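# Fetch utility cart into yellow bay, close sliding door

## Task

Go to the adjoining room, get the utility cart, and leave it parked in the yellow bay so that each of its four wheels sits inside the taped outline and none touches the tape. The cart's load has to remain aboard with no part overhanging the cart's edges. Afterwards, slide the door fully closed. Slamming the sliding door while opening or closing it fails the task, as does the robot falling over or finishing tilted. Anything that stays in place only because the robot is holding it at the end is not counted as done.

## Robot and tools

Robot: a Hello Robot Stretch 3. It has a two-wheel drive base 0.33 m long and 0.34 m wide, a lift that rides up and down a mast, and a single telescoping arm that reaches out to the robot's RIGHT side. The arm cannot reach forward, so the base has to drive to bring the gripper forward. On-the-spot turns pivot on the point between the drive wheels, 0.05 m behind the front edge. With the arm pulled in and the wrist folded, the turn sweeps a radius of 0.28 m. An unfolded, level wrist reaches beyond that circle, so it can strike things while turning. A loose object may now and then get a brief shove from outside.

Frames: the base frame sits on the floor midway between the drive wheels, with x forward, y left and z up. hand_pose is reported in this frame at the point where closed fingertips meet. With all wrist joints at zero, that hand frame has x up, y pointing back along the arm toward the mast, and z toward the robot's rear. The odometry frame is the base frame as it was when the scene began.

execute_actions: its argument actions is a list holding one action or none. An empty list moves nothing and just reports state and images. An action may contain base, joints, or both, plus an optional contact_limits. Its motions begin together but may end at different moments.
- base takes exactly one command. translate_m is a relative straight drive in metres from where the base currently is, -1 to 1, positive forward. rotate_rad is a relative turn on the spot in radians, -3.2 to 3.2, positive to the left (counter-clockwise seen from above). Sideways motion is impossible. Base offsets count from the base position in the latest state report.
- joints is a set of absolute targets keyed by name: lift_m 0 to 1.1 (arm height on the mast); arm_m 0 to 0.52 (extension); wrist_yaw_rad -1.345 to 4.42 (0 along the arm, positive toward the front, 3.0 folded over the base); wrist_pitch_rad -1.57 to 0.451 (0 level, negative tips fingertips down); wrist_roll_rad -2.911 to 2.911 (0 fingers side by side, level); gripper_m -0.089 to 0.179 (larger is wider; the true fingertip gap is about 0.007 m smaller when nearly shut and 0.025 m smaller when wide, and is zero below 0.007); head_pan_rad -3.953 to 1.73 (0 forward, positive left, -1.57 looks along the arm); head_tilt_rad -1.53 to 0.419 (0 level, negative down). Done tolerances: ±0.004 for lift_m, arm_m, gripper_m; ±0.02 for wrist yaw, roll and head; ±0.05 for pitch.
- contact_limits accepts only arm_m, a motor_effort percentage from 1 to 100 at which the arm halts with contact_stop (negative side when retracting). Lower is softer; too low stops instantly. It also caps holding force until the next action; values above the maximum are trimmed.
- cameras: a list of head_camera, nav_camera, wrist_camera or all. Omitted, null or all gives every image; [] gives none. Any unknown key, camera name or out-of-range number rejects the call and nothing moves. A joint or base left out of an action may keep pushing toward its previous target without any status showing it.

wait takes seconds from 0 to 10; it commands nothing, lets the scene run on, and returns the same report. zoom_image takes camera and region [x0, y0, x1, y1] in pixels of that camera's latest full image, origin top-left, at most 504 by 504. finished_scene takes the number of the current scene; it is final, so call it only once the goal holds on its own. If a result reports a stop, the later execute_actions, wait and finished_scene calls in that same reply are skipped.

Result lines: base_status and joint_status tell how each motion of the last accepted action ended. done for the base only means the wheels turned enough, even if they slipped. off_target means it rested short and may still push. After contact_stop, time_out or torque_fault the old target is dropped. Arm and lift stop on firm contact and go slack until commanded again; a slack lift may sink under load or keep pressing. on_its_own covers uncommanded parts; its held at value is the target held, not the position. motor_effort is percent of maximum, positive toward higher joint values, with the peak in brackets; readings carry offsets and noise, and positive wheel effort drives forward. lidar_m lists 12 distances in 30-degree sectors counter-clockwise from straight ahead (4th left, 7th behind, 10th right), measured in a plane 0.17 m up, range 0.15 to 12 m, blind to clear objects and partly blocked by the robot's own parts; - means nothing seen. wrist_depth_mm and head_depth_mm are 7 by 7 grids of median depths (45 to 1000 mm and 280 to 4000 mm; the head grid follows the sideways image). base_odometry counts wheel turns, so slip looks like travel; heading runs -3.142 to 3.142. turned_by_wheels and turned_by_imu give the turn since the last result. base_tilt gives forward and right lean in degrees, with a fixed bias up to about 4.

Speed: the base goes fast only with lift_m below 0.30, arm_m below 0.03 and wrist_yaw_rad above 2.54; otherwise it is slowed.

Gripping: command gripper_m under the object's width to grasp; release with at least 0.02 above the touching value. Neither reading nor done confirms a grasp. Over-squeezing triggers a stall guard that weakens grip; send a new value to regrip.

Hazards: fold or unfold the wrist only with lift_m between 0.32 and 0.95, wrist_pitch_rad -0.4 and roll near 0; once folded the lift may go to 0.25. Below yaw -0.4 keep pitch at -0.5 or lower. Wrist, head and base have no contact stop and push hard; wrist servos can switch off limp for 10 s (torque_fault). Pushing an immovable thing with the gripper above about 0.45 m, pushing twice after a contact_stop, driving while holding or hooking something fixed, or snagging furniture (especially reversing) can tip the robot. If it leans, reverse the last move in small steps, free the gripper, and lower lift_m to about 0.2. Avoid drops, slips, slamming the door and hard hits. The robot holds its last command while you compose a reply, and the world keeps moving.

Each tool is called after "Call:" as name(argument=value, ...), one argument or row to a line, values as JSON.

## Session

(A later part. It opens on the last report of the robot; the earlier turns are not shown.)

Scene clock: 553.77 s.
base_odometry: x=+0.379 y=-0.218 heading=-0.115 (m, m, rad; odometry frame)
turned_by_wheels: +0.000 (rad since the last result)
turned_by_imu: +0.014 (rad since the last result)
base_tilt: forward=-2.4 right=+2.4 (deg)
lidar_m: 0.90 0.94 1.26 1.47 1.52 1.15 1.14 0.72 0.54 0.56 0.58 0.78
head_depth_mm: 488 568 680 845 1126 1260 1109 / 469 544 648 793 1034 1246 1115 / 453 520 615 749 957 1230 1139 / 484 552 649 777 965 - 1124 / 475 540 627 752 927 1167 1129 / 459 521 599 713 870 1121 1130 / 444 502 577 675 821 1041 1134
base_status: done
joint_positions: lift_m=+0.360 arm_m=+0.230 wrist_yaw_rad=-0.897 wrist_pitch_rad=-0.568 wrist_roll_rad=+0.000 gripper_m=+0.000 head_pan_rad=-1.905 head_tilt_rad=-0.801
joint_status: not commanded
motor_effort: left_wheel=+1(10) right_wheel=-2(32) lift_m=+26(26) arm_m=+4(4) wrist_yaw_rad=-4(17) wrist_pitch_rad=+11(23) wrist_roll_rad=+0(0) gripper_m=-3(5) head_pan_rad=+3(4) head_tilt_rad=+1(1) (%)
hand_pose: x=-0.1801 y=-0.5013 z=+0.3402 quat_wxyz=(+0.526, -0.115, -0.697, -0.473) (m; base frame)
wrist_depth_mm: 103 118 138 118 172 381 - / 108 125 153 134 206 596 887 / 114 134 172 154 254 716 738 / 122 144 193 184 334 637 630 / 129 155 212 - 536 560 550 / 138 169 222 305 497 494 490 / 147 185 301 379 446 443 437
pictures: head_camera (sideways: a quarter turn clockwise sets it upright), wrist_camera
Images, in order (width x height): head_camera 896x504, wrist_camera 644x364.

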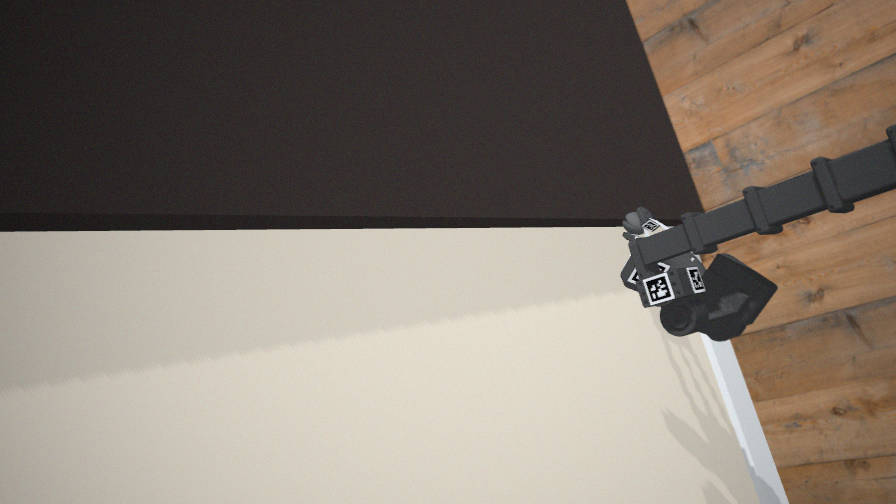

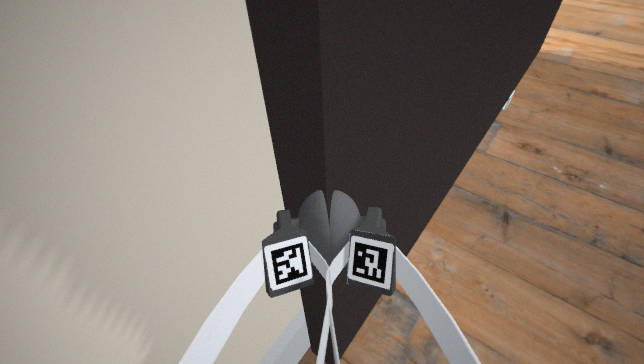

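Call:
execute_actions(
  actions=[
    {"base":{"translate_m":-0.25},"joints":{"arm_m":0.248}},
  ],
  cameras=["nav_camera","wrist_camera"],
)

Scene clock: 560.27 s.
base_odometry: x=+0.131 y=-0.189 heading=-0.115 (m, m, rad; odometry frame)
turned_by_wheels: +0.000 (rad since the last result)
turned_by_imu: +0.051 (rad since the last result)
base_tilt: forward=-2.4 right=+2.3 (deg)
lidar_m: 1.15 1.20 1.51 1.47 1.20 0.90 1.14 0.69 0.54 0.55 0.58 0.81
head_depth_mm: 465 542 644 798 1050 1258 1112 / 452 519 619 756 972 1237 1122 / 457 521 609 734 925 1202 1139 / 477 547 639 770 955 1229 1130 / 463 529 616 737 903 1184 1121 / 451 511 592 703 863 1122 1130 / 438 496 572 674 822 1046 1137
base_status: done
joint_positions: lift_m=+0.360 arm_m=+0.248 wrist_yaw_rad=-1.038 wrist_pitch_rad=-0.572 wrist_roll_rad=+0.004 gripper_m=+0.000 head_pan_rad=-1.905 head_tilt_rad=-0.799
joint_status: all done
on_its_own: wrist_yaw_rad is held at -1.025, not at your -0.900, by its stall guard, which is not easing now; wrist_yaw_rad is at rest, and its effort (+16) is outside its rest range (-12 to +12)
motor_effort: left_wheel=-2(9) right_wheel=+3(26) lift_m=+26(26) arm_m=+5(15) wrist_yaw_rad=+16(71) wrist_pitch_rad=+13(31) wrist_roll_rad=-2(2) gripper_m=-6(14) head_pan_rad=+4(4) head_tilt_rad=+0(0) (%)
hand_pose: x=-0.1958 y=-0.4953 z=+0.3394 quat_wxyz=(+0.489, -0.164, -0.689, -0.510) (m; base frame)
wrist_depth_mm: 94 108 134 116 174 729 - / 98 114 149 131 212 849 866 / 103 121 163 152 273 737 731 / 108 129 178 180 383 635 630 / 114 138 192 - 546 555 542 / 121 148 201 302 489 492 481 / 129 161 273 375 446 445 437
pictures: nav_camera (sideways: a quarter turn counterclockwise sets it upright), wrist_camera
Images, in order (width x height): nav_camera 672x504, wrist_camera 644x364.

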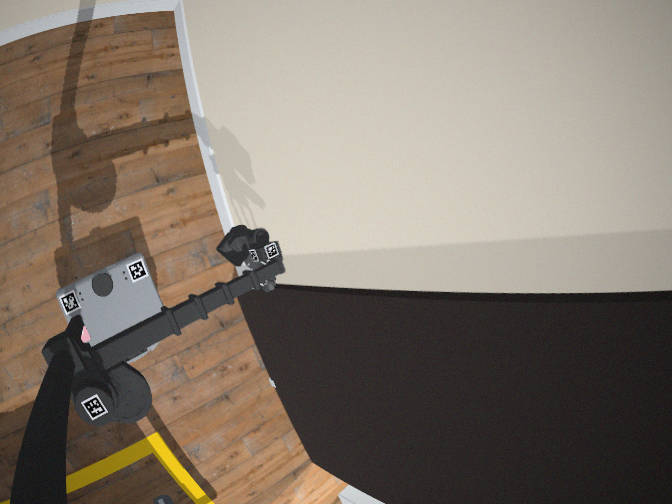

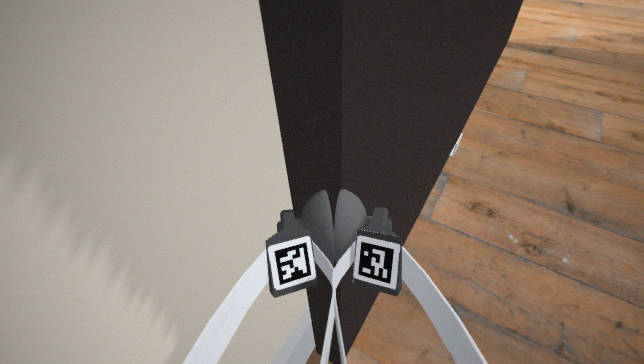

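Call:
execute_actions(
  actions=[
    {"base":{"rotate_rad":-0.06},"joints":{"arm_m":0.235,"wrist_yaw_rad":-1.0}},
  ],
  cameras=[],
)

Call:
execute_actions(
  actions=[
    {"base":{"translate_m":-0.2}},
  ],
  cameras=["nav_camera","wrist_camera"],
)

Scene clock: 564.47 s.
base_odometry: x=+0.131 y=-0.189 heading=-0.175 (m, m, rad; odometry frame)
turned_by_wheels: -0.060 (rad since the last result)
turned_by_imu: -0.058 (rad since the last result)
base_tilt: forward=-2.3 right=+2.4 (deg)
lidar_m: 1.15 1.18 1.54 1.47 1.51 0.90 0.93 0.72 0.54 0.55 0.57 0.77
head_depth_mm: 482 562 673 837 1111 1259 1117 / 465 537 638 782 1018 1243 1116 / 461 531 623 744 942 1225 1142 / 487 558 652 782 966 - 1124 / 470 536 622 741 917 1137 1129 / 454 515 596 704 854 1106 1131 / 439 496 570 668 806 1031 1135
base_status: done
joint_positions: lift_m=+0.360 arm_m=+0.235 wrist_yaw_rad=-0.998 wrist_pitch_rad=-0.568 wrist_roll_rad=+0.000 gripper_m=+0.000 head_pan_rad=-1.905 head_tilt_rad=-0.799
joint_status: all done
motor_effort: left_wheel=+2(11) right_wheel=-2(28) lift_m=+26(26) arm_m=-3(7) wrist_yaw_rad=-3(39) wrist_pitch_rad=+11(26) wrist_roll_rad=-1(2) gripper_m=-3(8) head_pan_rad=+3(4) head_tilt_rad=-1(1) (%)
hand_pose: x=-0.1921 y=-0.4902 z=+0.3403 quat_wxyz=(+0.501, -0.151, -0.691, -0.499) (m; base frame)
wrist_depth_mm: 105 123 146 128 221 - - / 110 130 161 144 269 877 889 / 116 138 182 168 349 749 744 / 122 147 204 194 492 635 627 / 129 157 220 - 555 561 552 / 136 168 228 331 492 494 486 / 143 182 310 406 444 442 440
pictures: none
No camera images: the call's "cameras" was empty. Leave "cameras" out to get every camera's image.

Scene clock: 568.13 s.
base_odometry: x=-0.066 y=-0.154 heading=-0.175 (m, m, rad; odometry frame)
turned_by_wheels: +0.000 (rad since the last result)
turned_by_imu: +0.021 (rad since the last result)
base_tilt: forward=-2.4 right=+2.4 (deg)
lidar_m: 1.34 1.39 1.53 1.47 0.96 0.72 0.97 0.71 0.54 0.56 0.58 0.79
head_depth_mm: 480 559 668 830 1100 1258 1119 / 463 536 637 783 1017 1245 1112 / 447 515 607 736 936 1222 1141 / 479 548 639 770 955 - 1124 / 469 536 624 746 916 1139 1127 / 455 518 598 708 866 1118 1137 / 442 500 572 674 815 1036 1135
base_status: done
joint_positions: lift_m=+0.360 arm_m=+0.235 wrist_yaw_rad=-0.998 wrist_pitch_rad=-0.568 wrist_roll_rad=+0.000 gripper_m=+0.000 head_pan_rad=-1.905 head_tilt_rad=-0.799
joint_status: not commanded
motor_effort: left_wheel=+0(12) right_wheel=-1(33) lift_m=+25(25) arm_m=+3(3) wrist_yaw_rad=-2(30) wrist_pitch_rad=+11(27) wrist_roll_rad=-1(1) gripper_m=-3(5) head_pan_rad=+2(4) head_tilt_rad=-1(1) (%)
hand_pose: x=-0.1922 y=-0.4897 z=+0.3403 quat_wxyz=(+0.501, -0.151, -0.691, -0.499) (m; base frame)
wrist_depth_mm: 105 123 111 126 221 877 - / 111 130 129 141 269 861 887 / 116 138 158 159 346 748 733 / 123 147 181 172 478 641 635 / 130 158 211 - 556 556 547 / 137 170 229 299 488 494 493 / 144 183 310 379 446 443 438
pictures: nav_camera (sideways: a quarter turn counterclockwise sets it upright), wrist_camera
Images, in order (width x height): nav_camera 672x504, wrist_camera 644x364.

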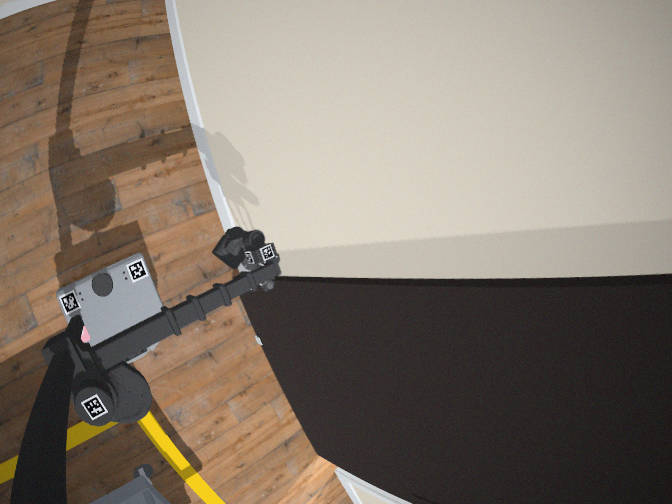

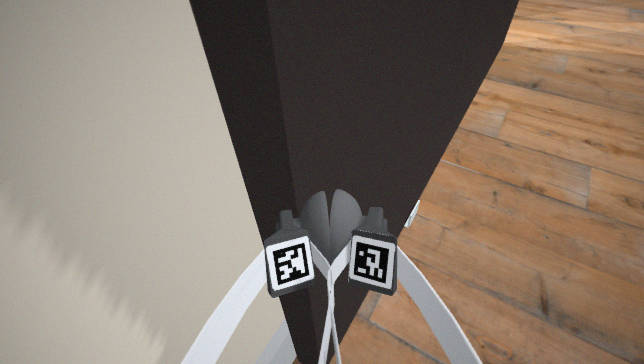

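Call:
execute_actions(
  actions=[
    {"base":{"translate_m":-0.1},"joints":{"arm_m":0.245}},
  ],
  cameras=["head_camera","wrist_camera"],
)

Scene clock: 572.73 s.
base_odometry: x=-0.165 y=-0.137 heading=-0.175 (m, m, rad; odometry frame)
turned_by_wheels: +0.000 (rad since the last result)
turned_by_imu: +0.029 (rad since the last result)
base_tilt: forward=-2.3 right=+2.4 (deg)
lidar_m: 1.44 1.51 1.52 1.47 0.80 0.63 2.01 0.69 0.53 0.56 0.58 0.81
head_depth_mm: 470 546 651 808 1062 1260 1120 / 454 526 623 767 983 1243 1120 / 443 509 596 725 921 1220 1141 / 481 551 643 773 963 1223 1122 / 465 531 620 736 910 1172 1126 / 453 514 593 705 867 1117 1133 / 440 498 572 674 822 1044 1136
base_status: done
joint_positions: lift_m=+0.360 arm_m=+0.244 wrist_yaw_rad=-1.059 wrist_pitch_rad=-0.578 wrist_roll_rad=+0.000 gripper_m=+0.000 head_pan_rad=-1.905 head_tilt_rad=-0.799
joint_status: all done
on_its_own: wrist_yaw_rad is held at -1.051, not at your -1.000, by its stall guard, which is not easing now
motor_effort: left_wheel=+1(7) right_wheel=-9(30) lift_m=+26(26) arm_m=+8(12) wrist_yaw_rad=+11(44) wrist_pitch_rad=+17(23) wrist_roll_rad=+0(0) gripper_m=-2(6) head_pan_rad=+4(4) head_tilt_rad=-1(0) (%)
hand_pose: x=-0.1971 y=-0.4878 z=+0.3382 quat_wxyz=(+0.483, -0.168, -0.687, -0.517) (m; base frame)
wrist_depth_mm: 101 117 110 118 218 - - / 105 124 128 132 270 858 866 / 110 131 155 149 354 735 723 / 116 140 180 166 514 628 621 / 122 149 207 - 559 551 542 / 130 160 220 291 489 494 485 / 136 172 299 371 444 442 436
pictures: head_camera (sideways: a quarter turn clockwise sets it upright), wrist_camera
Images, in order (width x height): head_camera 896x504, wrist_camera 644x364.

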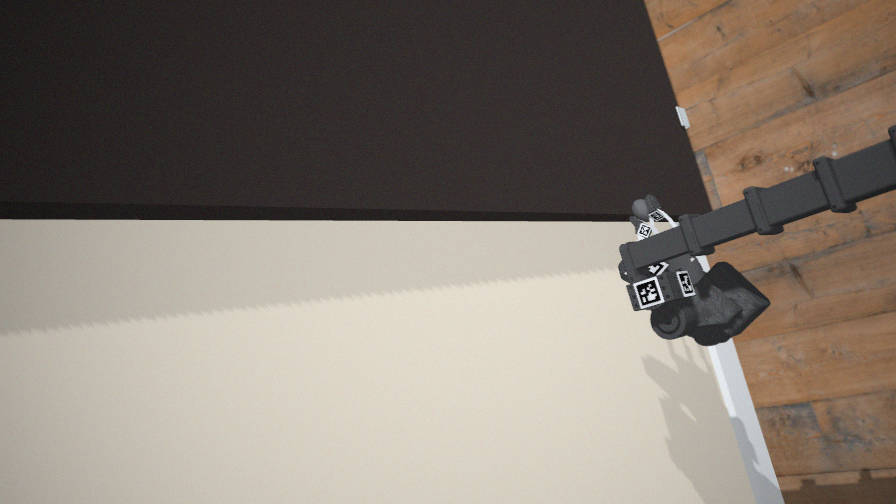

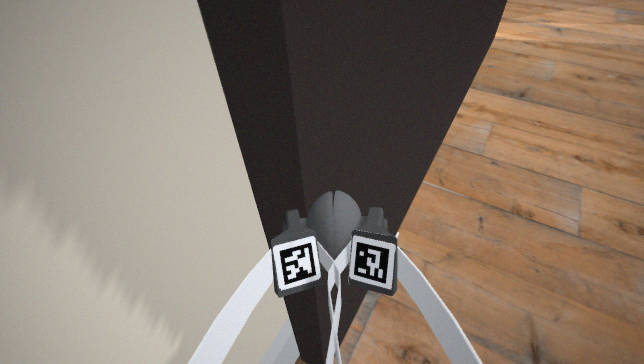

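Call:
execute_actions(
  actions=[],
)

Scene clock: 581.90 s.
base_odometry: x=-0.165 y=-0.137 heading=-0.175 (m, m, rad; odometry frame)
turned_by_wheels: +0.000 (rad since the last result)
turned_by_imu: +0.000 (rad since the last result)
base_tilt: forward=-2.3 right=+2.4 (deg)
lidar_m: 1.44 1.51 1.52 1.47 0.80 0.63 2.01 0.69 0.53 0.55 0.58 0.81
head_depth_mm: 470 547 651 807 1064 1255 1112 / 455 525 620 764 984 1238 1117 / 443 509 598 725 921 1213 1134 / 480 550 644 777 960 1229 1124 / 466 531 617 739 908 1162 1127 / 453 514 595 705 868 1120 1131 / 441 497 573 677 821 1049 1131
base_status: done
joint_positions: lift_m=+0.360 arm_m=+0.244 wrist_yaw_rad=-1.059 wrist_pitch_rad=-0.578 wrist_roll_rad=+0.000 gripper_m=+0.000 head_pan_rad=-1.905 head_tilt_rad=-0.799
joint_status: all done
on_its_own: wrist_yaw_rad is held at -1.051, not at your -1.000, by its stall guard, which is not easing now
motor_effort: left_wheel=+2(7) right_wheel=-8(30) lift_m=+26(26) arm_m=+7(12) wrist_yaw_rad=+11(44) wrist_pitch_rad=+17(23) wrist_roll_rad=+0(0) gripper_m=-3(6) head_pan_rad=+3(4) head_tilt_rad=+0(0) (%)
hand_pose: x=-0.1971 y=-0.4878 z=+0.3382 quat_wxyz=(+0.483, -0.168, -0.687, -0.517) (m; base frame)
wrist_depth_mm: 101 117 110 118 218 999 - / 105 124 128 131 270 856 867 / 110 131 155 149 354 740 723 / 116 139 180 166 518 639 619 / 122 149 208 - 558 550 551 / 130 160 221 290 487 489 484 / 136 172 300 373 442 442 438
pictures: head_camera (sideways: a quarter turn clockwise sets it upright), nav_camera (sideways: a quarter turn counterclockwise sets it upright), wrist_camera
Images, in order (width x height): head_camera 896x504, nav_camera 672x504, wrist_camera 644x364.

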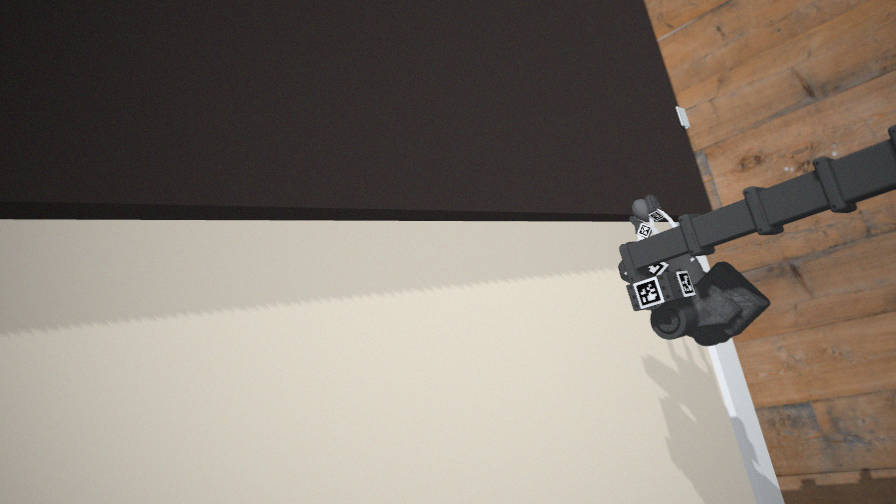

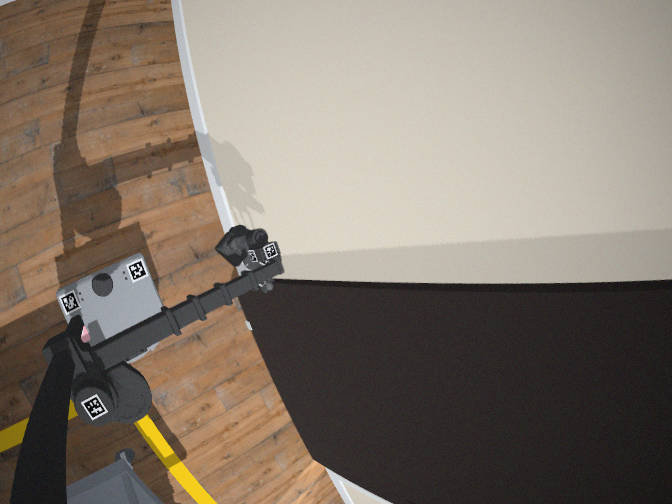

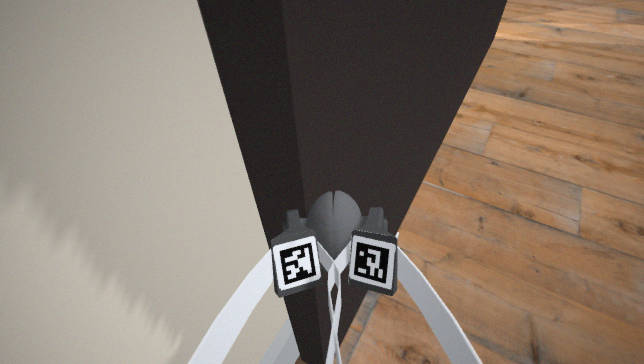

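Call:
execute_actions(
  actions=[
    {"base":{"translate_m":0.07},"joints":{"wrist_yaw_rad":-1.06}},
  ],
)

Call:
execute_actions(
  actions=[
    {"joints":{"arm_m":0.275,"wrist_yaw_rad":-1.2},"contact_limits":{"arm_m":20}},
  ],
)

Scene clock: 586.53 s.
base_odometry: x=-0.096 y=-0.149 heading=-0.175 (m, m, rad; odometry frame)
turned_by_wheels: +0.000 (rad since the last result)
turned_by_imu: +0.000 (rad since the last result)
base_tilt: forward=-2.3 right=+2.3 (deg)
lidar_m: 1.37 1.43 1.52 1.47 0.89 0.69 1.08 0.69 0.56 0.56 0.58 0.81
head_depth_mm: 471 548 651 809 1066 1264 1116 / 473 536 625 761 990 1247 1117 / 496 573 661 792 991 1227 1135 / 482 551 645 777 965 1224 1127 / 467 531 618 739 913 1172 1130 / 454 515 597 708 866 1124 1132 / 441 499 573 676 821 1051 1132
base_status: done
joint_positions: lift_m=+0.360 arm_m=+0.245 wrist_yaw_rad=-1.062 wrist_pitch_rad=-0.566 wrist_roll_rad=+0.000 gripper_m=+0.000 head_pan_rad=-1.905 head_tilt_rad=-0.799
joint_status: all done
motor_effort: left_wheel=-1(4) right_wheel=+0(9) lift_m=+26(26) arm_m=+4(8) wrist_yaw_rad=+3(13) wrist_pitch_rad=+10(17) wrist_roll_rad=+0(0) gripper_m=-3(4) head_pan_rad=+4(3) head_tilt_rad=+0(0) (%)
hand_pose: x=-0.1991 y=-0.4886 z=+0.3407 quat_wxyz=(+0.486, -0.173, -0.685, -0.514) (m; base frame)
wrist_depth_mm: 102 118 156 170 223 - - / 106 125 167 196 276 896 880 / 111 132 181 220 359 753 739 / 117 140 196 252 517 643 629 / 123 150 211 - 556 560 549 / 130 160 219 393 491 492 486 / 137 173 299 436 447 441 437
pictures: head_camera (sideways: a quarter turn clockwise sets it upright), nav_camera (sideways: a quarter turn counterclockwise sets it upright), wrist_camera
Images, in order (width x height): head_camera 896x504, nav_camera 672x504, wrist_camera 644x364.

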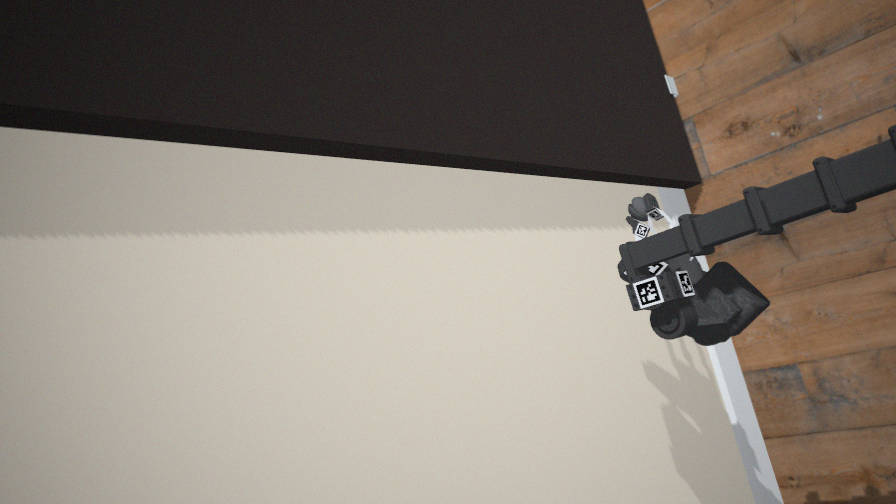

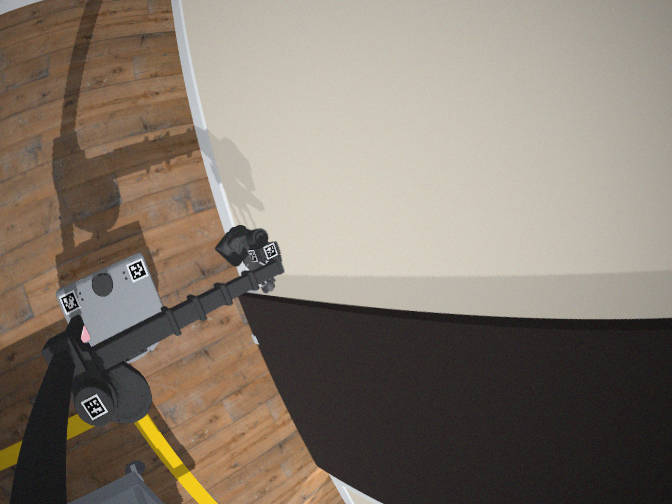

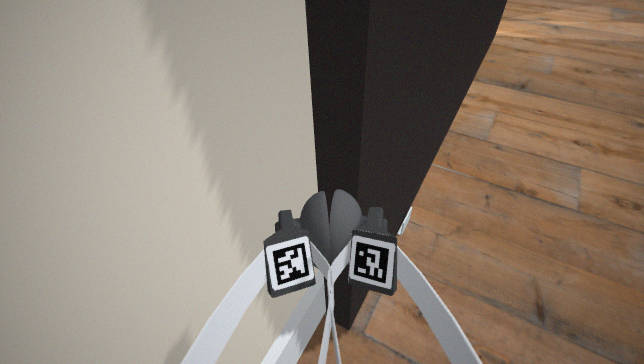

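Scene clock: 587.73 s.
base_odometry: x=-0.096 y=-0.149 heading=-0.175 (m, m, rad; odometry frame)
turned_by_wheels: +0.000 (rad since the last result)
turned_by_imu: +0.000 (rad since the last result)
base_tilt: forward=-2.4 right=+2.4 (deg)
lidar_m: 1.37 1.43 1.51 1.47 0.90 0.69 1.08 0.69 0.56 0.56 0.58 0.81
head_depth_mm: 471 548 656 812 1066 1262 1112 / 472 534 623 766 987 1238 1121 / 497 571 662 787 988 1234 1142 / 481 551 645 776 952 1233 1124 / 467 534 619 741 902 1206 1125 / 453 516 596 707 869 1129 1137 / 440 499 575 676 824 1049 1134
base_status: not commanded
joint_positions: lift_m=+0.360 arm_m=+0.275 wrist_yaw_rad=-1.198 wrist_pitch_rad=-0.566 wrist_roll_rad=+0.000 gripper_m=+0.000 head_pan_rad=-1.905 head_tilt_rad=-0.799
joint_status: all done
motor_effort: left_wheel=-1(1) right_wheel=+0(0) lift_m=+26(25) arm_m=+4(5) wrist_yaw_rad=-3(3) wrist_pitch_rad=+10(10) wrist_roll_rad=+0(0) gripper_m=-3(4) head_pan_rad=+4(3) head_tilt_rad=-1(0) (%)
contact_limits: arm_m 20 (drawing in: default 24, maximum 40; extending or still: default 35, maximum 56)
hand_pose: x=-0.2109 y=-0.4937 z=+0.3407 quat_wxyz=(+0.450, -0.219, -0.672, -0.546) (m; base frame)
wrist_depth_mm: 94 111 155 155 325 - - / 97 116 165 175 450 907 895 / 101 121 175 202 712 756 730 / 105 128 188 244 630 642 629 / 108 134 201 - 558 556 551 / 112 141 201 374 491 493 489 / 118 149 272 431 448 444 439
pictures: head_camera (sideways: a quarter turn clockwise sets it upright), nav_camera (sideways: a quarter turn counterclockwise sets it upright), wrist_camera
Images, in order (width x height): head_camera 896x504, nav_camera 672x504, wrist_camera 644x364.

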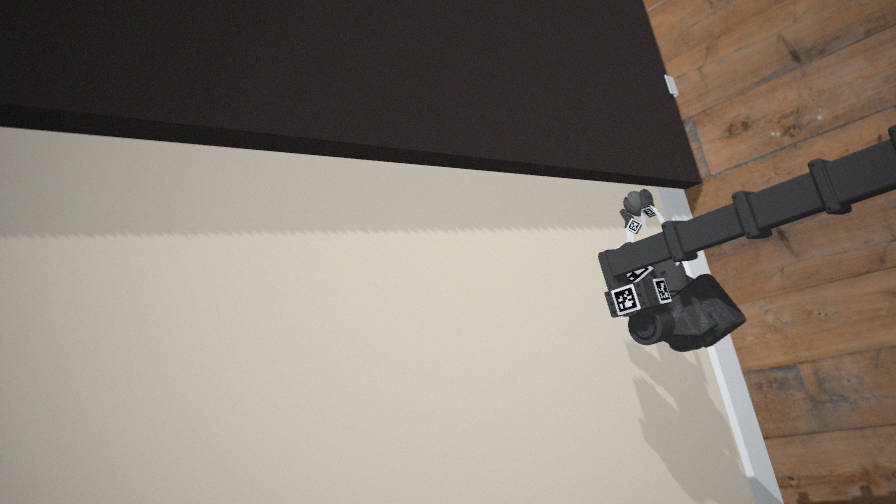

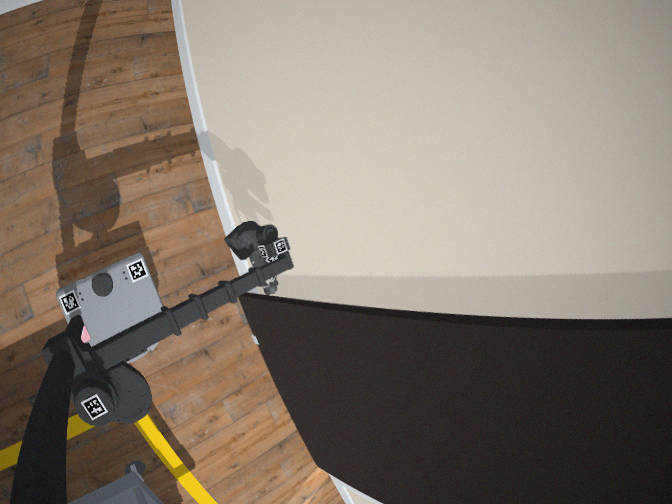

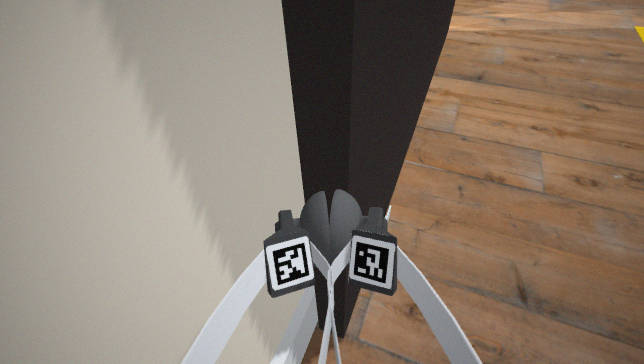

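Call:
execute_actions(
  actions=[
    {"base":{"translate_m":-0.06},"joints":{"wrist_yaw_rad":-1.2}},
  ],
)

Scene clock: 592.43 s.
base_odometry: x=-0.155 y=-0.139 heading=-0.175 (m, m, rad; odometry frame)
turned_by_wheels: +0.000 (rad since the last result)
turned_by_imu: +0.001 (rad since the last result)
base_tilt: forward=-2.4 right=+2.4 (deg)
lidar_m: 1.43 1.49 1.52 1.47 0.81 0.64 2.01 0.69 0.55 0.56 0.58 0.81
head_depth_mm: 471 547 652 806 1067 1263 1114 / 455 525 624 766 986 1236 1121 / 485 550 640 763 957 1215 1135 / 480 550 643 775 945 1224 1123 / 465 532 617 736 899 1206 1133 / 452 513 596 704 866 1119 1125 / 440 498 573 675 820 1052 1137
base_status: done
joint_positions: lift_m=+0.360 arm_m=+0.275 wrist_yaw_rad=-1.198 wrist_pitch_rad=-0.568 wrist_roll_rad=+0.000 gripper_m=+0.000 head_pan_rad=-1.905 head_tilt_rad=-0.799
joint_status: all done
motor_effort: left_wheel=-1(11) right_wheel=+1(27) lift_m=+26(26) arm_m=+4(4) wrist_yaw_rad=-3(21) wrist_pitch_rad=+11(23) wrist_roll_rad=+0(0) gripper_m=-3(3) head_pan_rad=+3(2) head_tilt_rad=-1(1) (%)
hand_pose: x=-0.2106 y=-0.4935 z=+0.3403 quat_wxyz=(+0.449, -0.219, -0.672, -0.547) (m; base frame)
wrist_depth_mm: 93 110 141 130 316 - - / 96 114 157 147 437 909 884 / 100 120 174 169 696 751 740 / 104 126 185 200 623 642 628 / 106 132 197 - 559 558 549 / 111 139 198 328 488 495 491 / 116 147 269 407 448 444 439
pictures: head_camera (sideways: a quarter turn clockwise sets it upright), nav_camera (sideways: a quarter turn counterclockwise sets it upright), wrist_camera
Images, in order (width x height): head_camera 896x504, nav_camera 672x504, wrist_camera 644x364.

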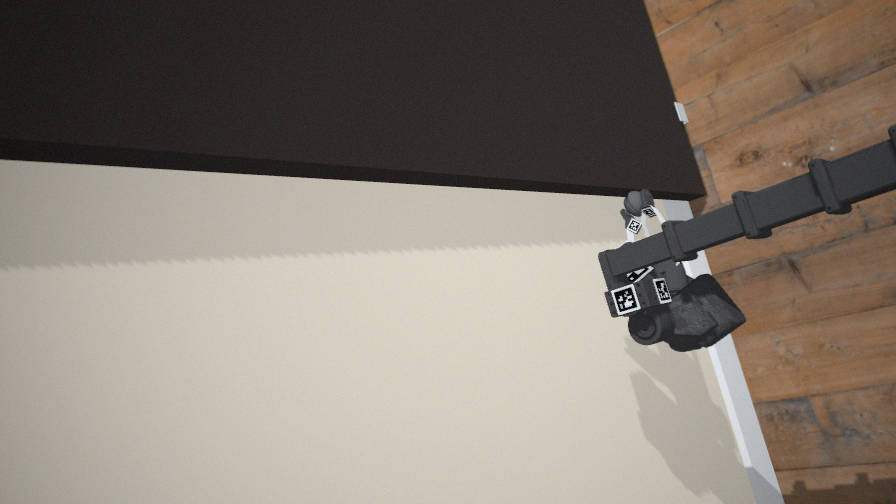

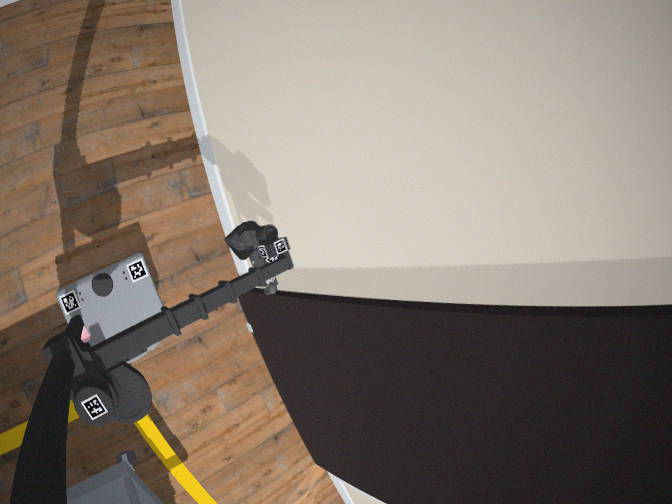

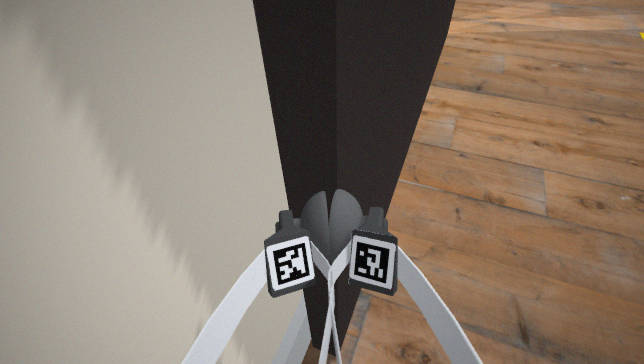

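Call:
execute_actions(
  actions=[
    {"base":{"translate_m":-0.04},"joints":{"wrist_yaw_rad":-1.2,"arm_m":0.285}},
  ],
)

Scene clock: 595.10 s.
base_odometry: x=-0.194 y=-0.132 heading=-0.175 (m, m, rad; odometry frame)
turned_by_wheels: +0.000 (rad since the last result)
turned_by_imu: +0.005 (rad since the last result)
base_tilt: forward=-2.4 right=+2.4 (deg)
lidar_m: 1.46 1.54 1.52 1.47 0.75 0.60 1.98 0.69 0.55 0.55 0.58 0.81
head_depth_mm: 467 544 646 804 1056 1257 1113 / 453 523 619 759 981 1243 1115 / 486 555 641 773 962 1221 1136 / 478 547 642 772 945 1229 1122 / 464 530 615 738 897 1211 1132 / 451 513 592 705 866 1116 1132 / 439 497 572 676 819 1048 1137
base_status: done
joint_positions: lift_m=+0.360 arm_m=+0.285 wrist_yaw_rad=-1.202 wrist_pitch_rad=-0.568 wrist_roll_rad=+0.000 gripper_m=+0.000 head_pan_rad=-1.905 head_tilt_rad=-0.799
joint_status: all done
motor_effort: left_wheel=-1(7) right_wheel=+0(27) lift_m=+25(26) arm_m=+4(10) wrist_yaw_rad=+3(24) wrist_pitch_rad=+11(27) wrist_roll_rad=+0(0) gripper_m=-4(4) head_pan_rad=+3(3) head_tilt_rad=-1(0) (%)
hand_pose: x=-0.2109 y=-0.5027 z=+0.3403 quat_wxyz=(+0.448, -0.220, -0.672, -0.548) (m; base frame)
wrist_depth_mm: - 97 136 133 236 - - / 86 102 145 150 327 905 882 / 89 107 154 173 529 755 735 / 93 112 165 201 613 644 630 / 97 118 175 - 558 559 549 / 101 124 175 321 493 494 486 / 105 131 237 369 445 445 441
pictures: head_camera (sideways: a quarter turn clockwise sets it upright), nav_camera (sideways: a quarter turn counterclockwise sets it upright), wrist_camera
Images, in order (width x height): head_camera 896x504, nav_camera 672x504, wrist_camera 644x364.

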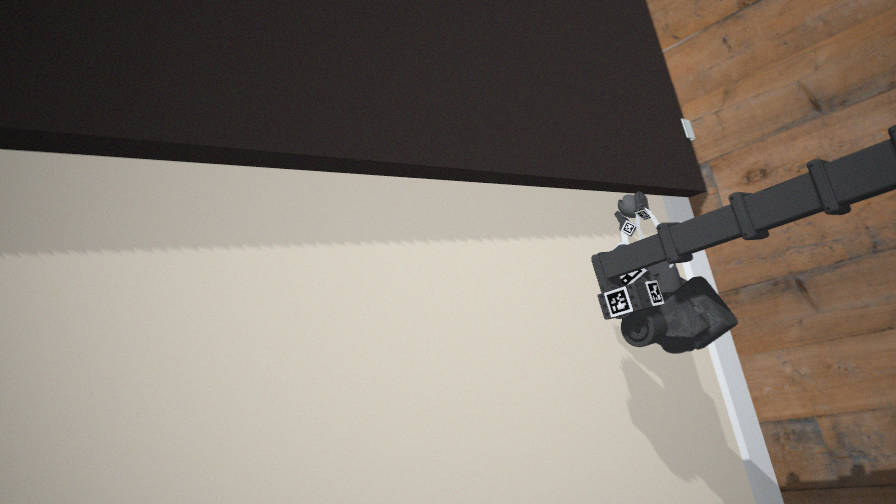

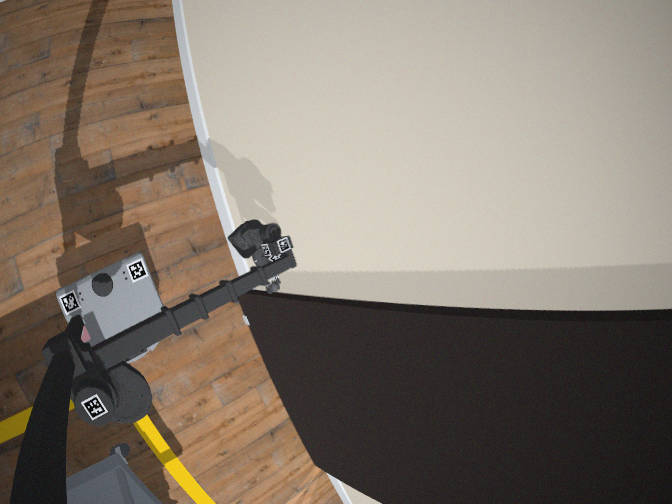

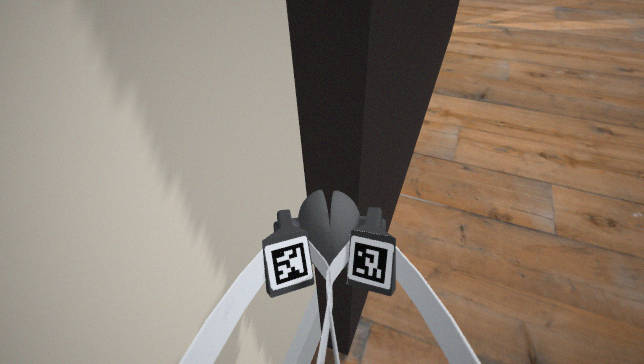

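Call:
execute_actions(
  actions=[
    {"base":{"translate_m":-0.05},"joints":{"wrist_yaw_rad":-1.2}},
  ],
)

Scene clock: 600.17 s.
base_odometry: x=-0.243 y=-0.123 heading=-0.175 (m, m, rad; odometry frame)
turned_by_wheels: +0.000 (rad since the last result)
turned_by_imu: +0.011 (rad since the last result)
base_tilt: forward=-2.3 right=+2.4 (deg)
lidar_m: 1.52 1.59 1.52 1.47 0.68 0.56 1.90 0.68 0.55 0.55 0.58 0.82
head_depth_mm: 462 538 639 793 1038 1262 1114 / 449 519 614 754 970 1224 1114 / 485 550 635 758 955 1216 1144 / 475 544 636 766 939 1231 1123 / 462 527 613 732 886 1215 1125 / 450 511 591 703 861 1115 1136 / 437 495 571 671 819 1055 1127
base_status: done
joint_positions: lift_m=+0.360 arm_m=+0.285 wrist_yaw_rad=-1.202 wrist_pitch_rad=-0.567 wrist_roll_rad=+0.000 gripper_m=+0.000 head_pan_rad=-1.905 head_tilt_rad=-0.799
joint_status: all done
motor_effort: left_wheel=+0(12) right_wheel=+1(32) lift_m=+25(26) arm_m=+4(4) wrist_yaw_rad=+2(20) wrist_pitch_rad=+11(28) wrist_roll_rad=+0(0) gripper_m=-3(3) head_pan_rad=+2(3) head_tilt_rad=+0(1) (%)
hand_pose: x=-0.2110 y=-0.5029 z=+0.3405 quat_wxyz=(+0.448, -0.220, -0.672, -0.547) (m; base frame)
wrist_depth_mm: - 94 130 128 201 - - / - 98 138 144 273 911 888 / 86 103 148 167 427 754 735 / 89 108 159 192 611 641 632 / 93 114 169 - 565 562 546 / 97 120 168 309 492 499 487 / 102 127 228 360 450 443 440
pictures: head_camera (sideways: a quarter turn clockwise sets it upright), nav_camera (sideways: a quarter turn counterclockwise sets it upright), wrist_camera
Images, in order (width x height): head_camera 896x504, nav_camera 672x504, wrist_camera 644x364.

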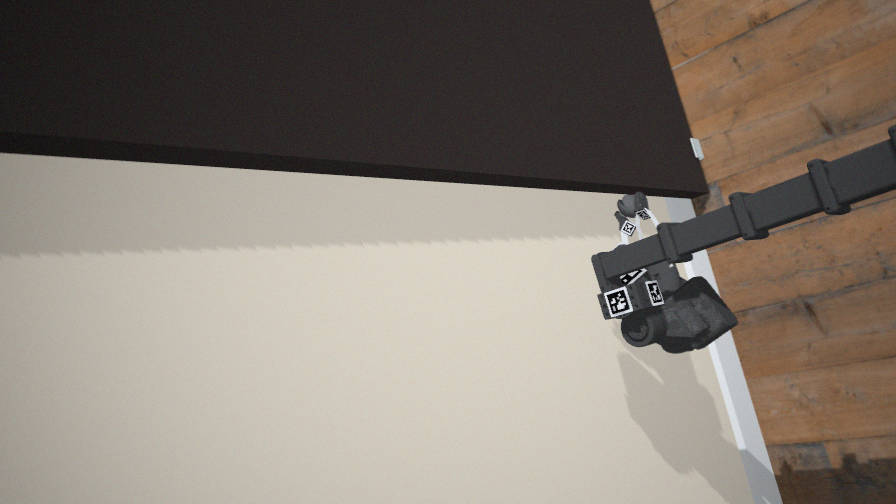

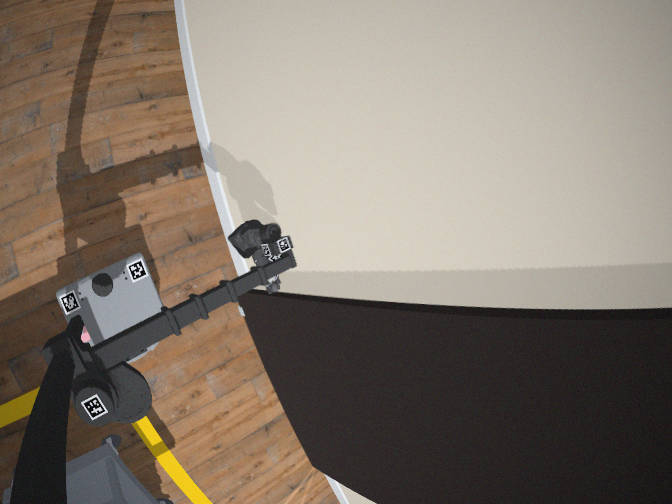

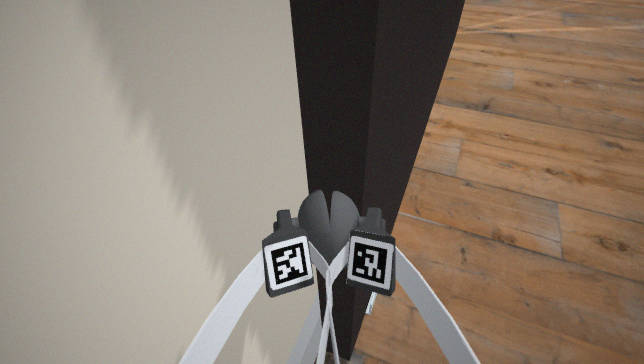

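Call:
execute_actions(
  actions=[
    {"base":{"translate_m":-0.05},"joints":{"wrist_yaw_rad":-1.2}},
  ],
)

Scene clock: 604.40 s.
base_odometry: x=-0.293 y=-0.114 heading=-0.175 (m, m, rad; odometry frame)
turned_by_wheels: +0.000 (rad since the last result)
turned_by_imu: +0.009 (rad since the last result)
base_tilt: forward=-2.3 right=+2.4 (deg)
lidar_m: 1.56 1.65 1.52 1.48 0.60 0.52 1.83 0.67 0.54 0.55 0.58 0.82
head_depth_mm: 458 531 630 786 1026 1256 1115 / 448 512 608 743 958 1226 1115 / 485 550 637 764 952 1225 1139 / 472 542 633 764 935 1223 1119 / 459 524 609 729 888 1212 1132 / 447 510 589 698 861 1119 1132 / 436 493 568 671 818 1049 1131
base_status: done
joint_positions: lift_m=+0.360 arm_m=+0.285 wrist_yaw_rad=-1.202 wrist_pitch_rad=-0.567 wrist_roll_rad=+0.000 gripper_m=+0.000 head_pan_rad=-1.905 head_tilt_rad=-0.799
joint_status: all done
motor_effort: left_wheel=-1(9) right_wheel=+0(29) lift_m=+25(25) arm_m=+3(3) wrist_yaw_rad=+2(20) wrist_pitch_rad=+11(26) wrist_roll_rad=+0(0) gripper_m=-3(3) head_pan_rad=+3(4) head_tilt_rad=+0(1) (%)
hand_pose: x=-0.2109 y=-0.5028 z=+0.3404 quat_wxyz=(+0.448, -0.220, -0.672, -0.547) (m; base frame)
wrist_depth_mm: - 90 124 134 171 - - / - 94 132 153 229 891 892 / - 99 142 175 347 744 739 / 86 104 152 201 607 641 632 / 90 110 162 - 561 560 550 / 94 115 162 317 491 491 490 / 99 122 219 359 447 444 439
pictures: head_camera (sideways: a quarter turn clockwise sets it upright), nav_camera (sideways: a quarter turn counterclockwise sets it upright), wrist_camera
Images, in order (width x height): head_camera 896x504, nav_camera 672x504, wrist_camera 644x364.

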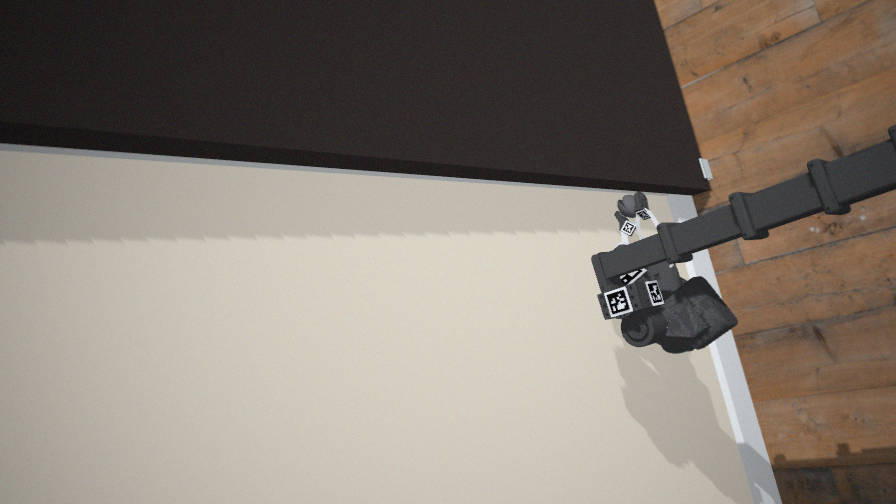

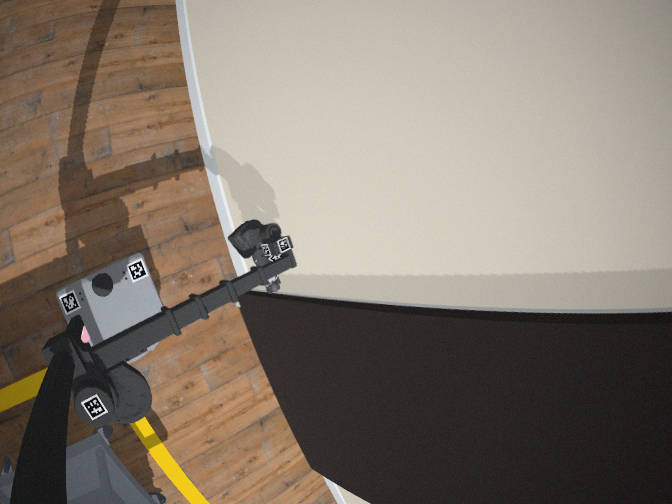

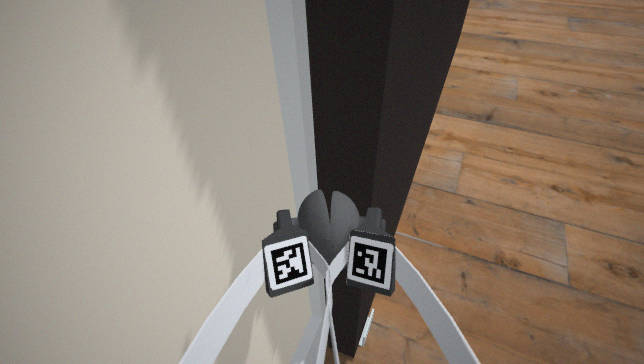

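Call:
execute_actions(
  actions=[
    {"base":{"translate_m":-0.035},"joints":{"wrist_yaw_rad":-1.2}},
  ],
)

Scene clock: 606.87 s.
base_odometry: x=-0.327 y=-0.108 heading=-0.175 (m, m, rad; odometry frame)
turned_by_wheels: +0.000 (rad since the last result)
turned_by_imu: +0.001 (rad since the last result)
base_tilt: forward=-2.4 right=+2.4 (deg)
lidar_m: 1.60 1.69 1.51 1.48 0.56 0.49 1.83 0.67 0.53 0.55 0.58 0.82
head_depth_mm: 456 530 630 782 1021 1235 1114 / 442 512 606 741 952 1224 1115 / 461 529 615 735 928 1198 1138 / 471 540 630 760 927 1228 1131 / 458 523 608 726 885 1207 1128 / 446 507 587 696 861 1115 1130 / 433 492 568 668 817 1048 1133
base_status: done
joint_positions: lift_m=+0.360 arm_m=+0.285 wrist_yaw_rad=-1.208 wrist_pitch_rad=-0.576 wrist_roll_rad=+0.000 gripper_m=+0.000 head_pan_rad=-1.905 head_tilt_rad=-0.799
joint_status: all done
motor_effort: left_wheel=+4(10) right_wheel=-11(26) lift_m=+25(25) arm_m=+3(3) wrist_yaw_rad=+10(15) wrist_pitch_rad=+16(24) wrist_roll_rad=-1(0) gripper_m=-2(3) head_pan_rad=+3(4) head_tilt_rad=+0(1) (%)
hand_pose: x=-0.2100 y=-0.5012 z=+0.3386 quat_wxyz=(+0.444, -0.219, -0.672, -0.551) (m; base frame)
wrist_depth_mm: - 89 114 114 171 - - / - 93 126 129 232 894 869 / - 98 139 148 361 736 724 / 86 103 152 171 605 622 624 / 89 109 161 - 560 551 545 / 94 115 163 276 488 489 484 / 98 122 223 340 441 439 436
pictures: head_camera (sideways: a quarter turn clockwise sets it upright), nav_camera (sideways: a quarter turn counterclockwise sets it upright), wrist_camera
Images, in order (width x height): head_camera 896x504, nav_camera 672x504, wrist_camera 644x364.

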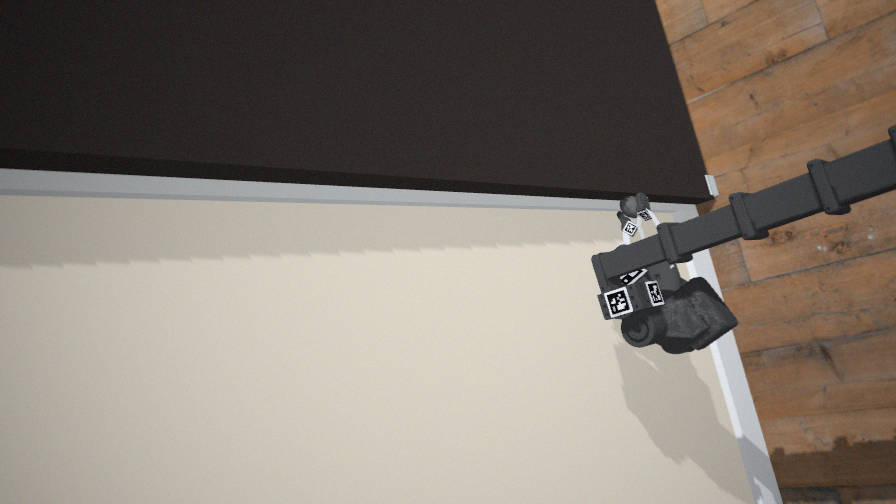

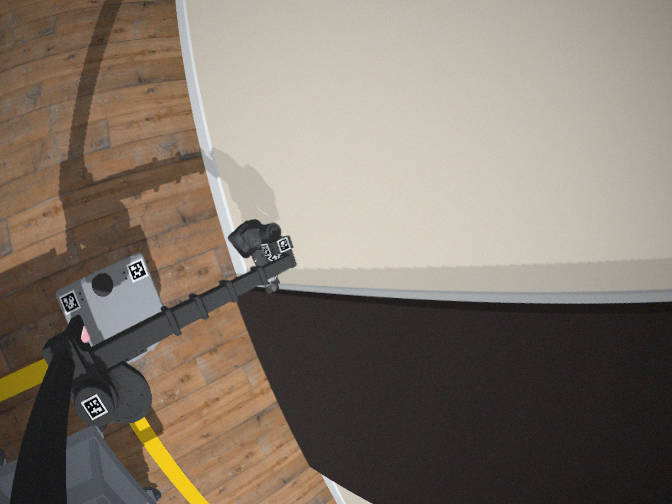

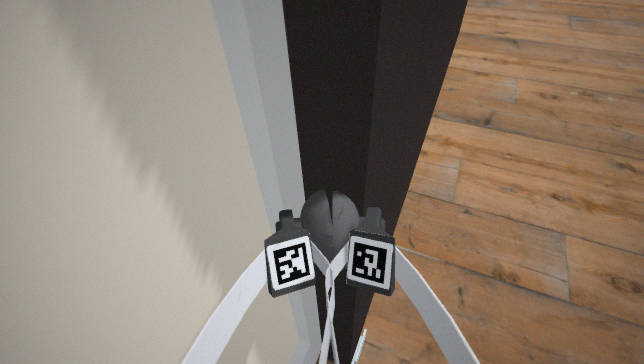

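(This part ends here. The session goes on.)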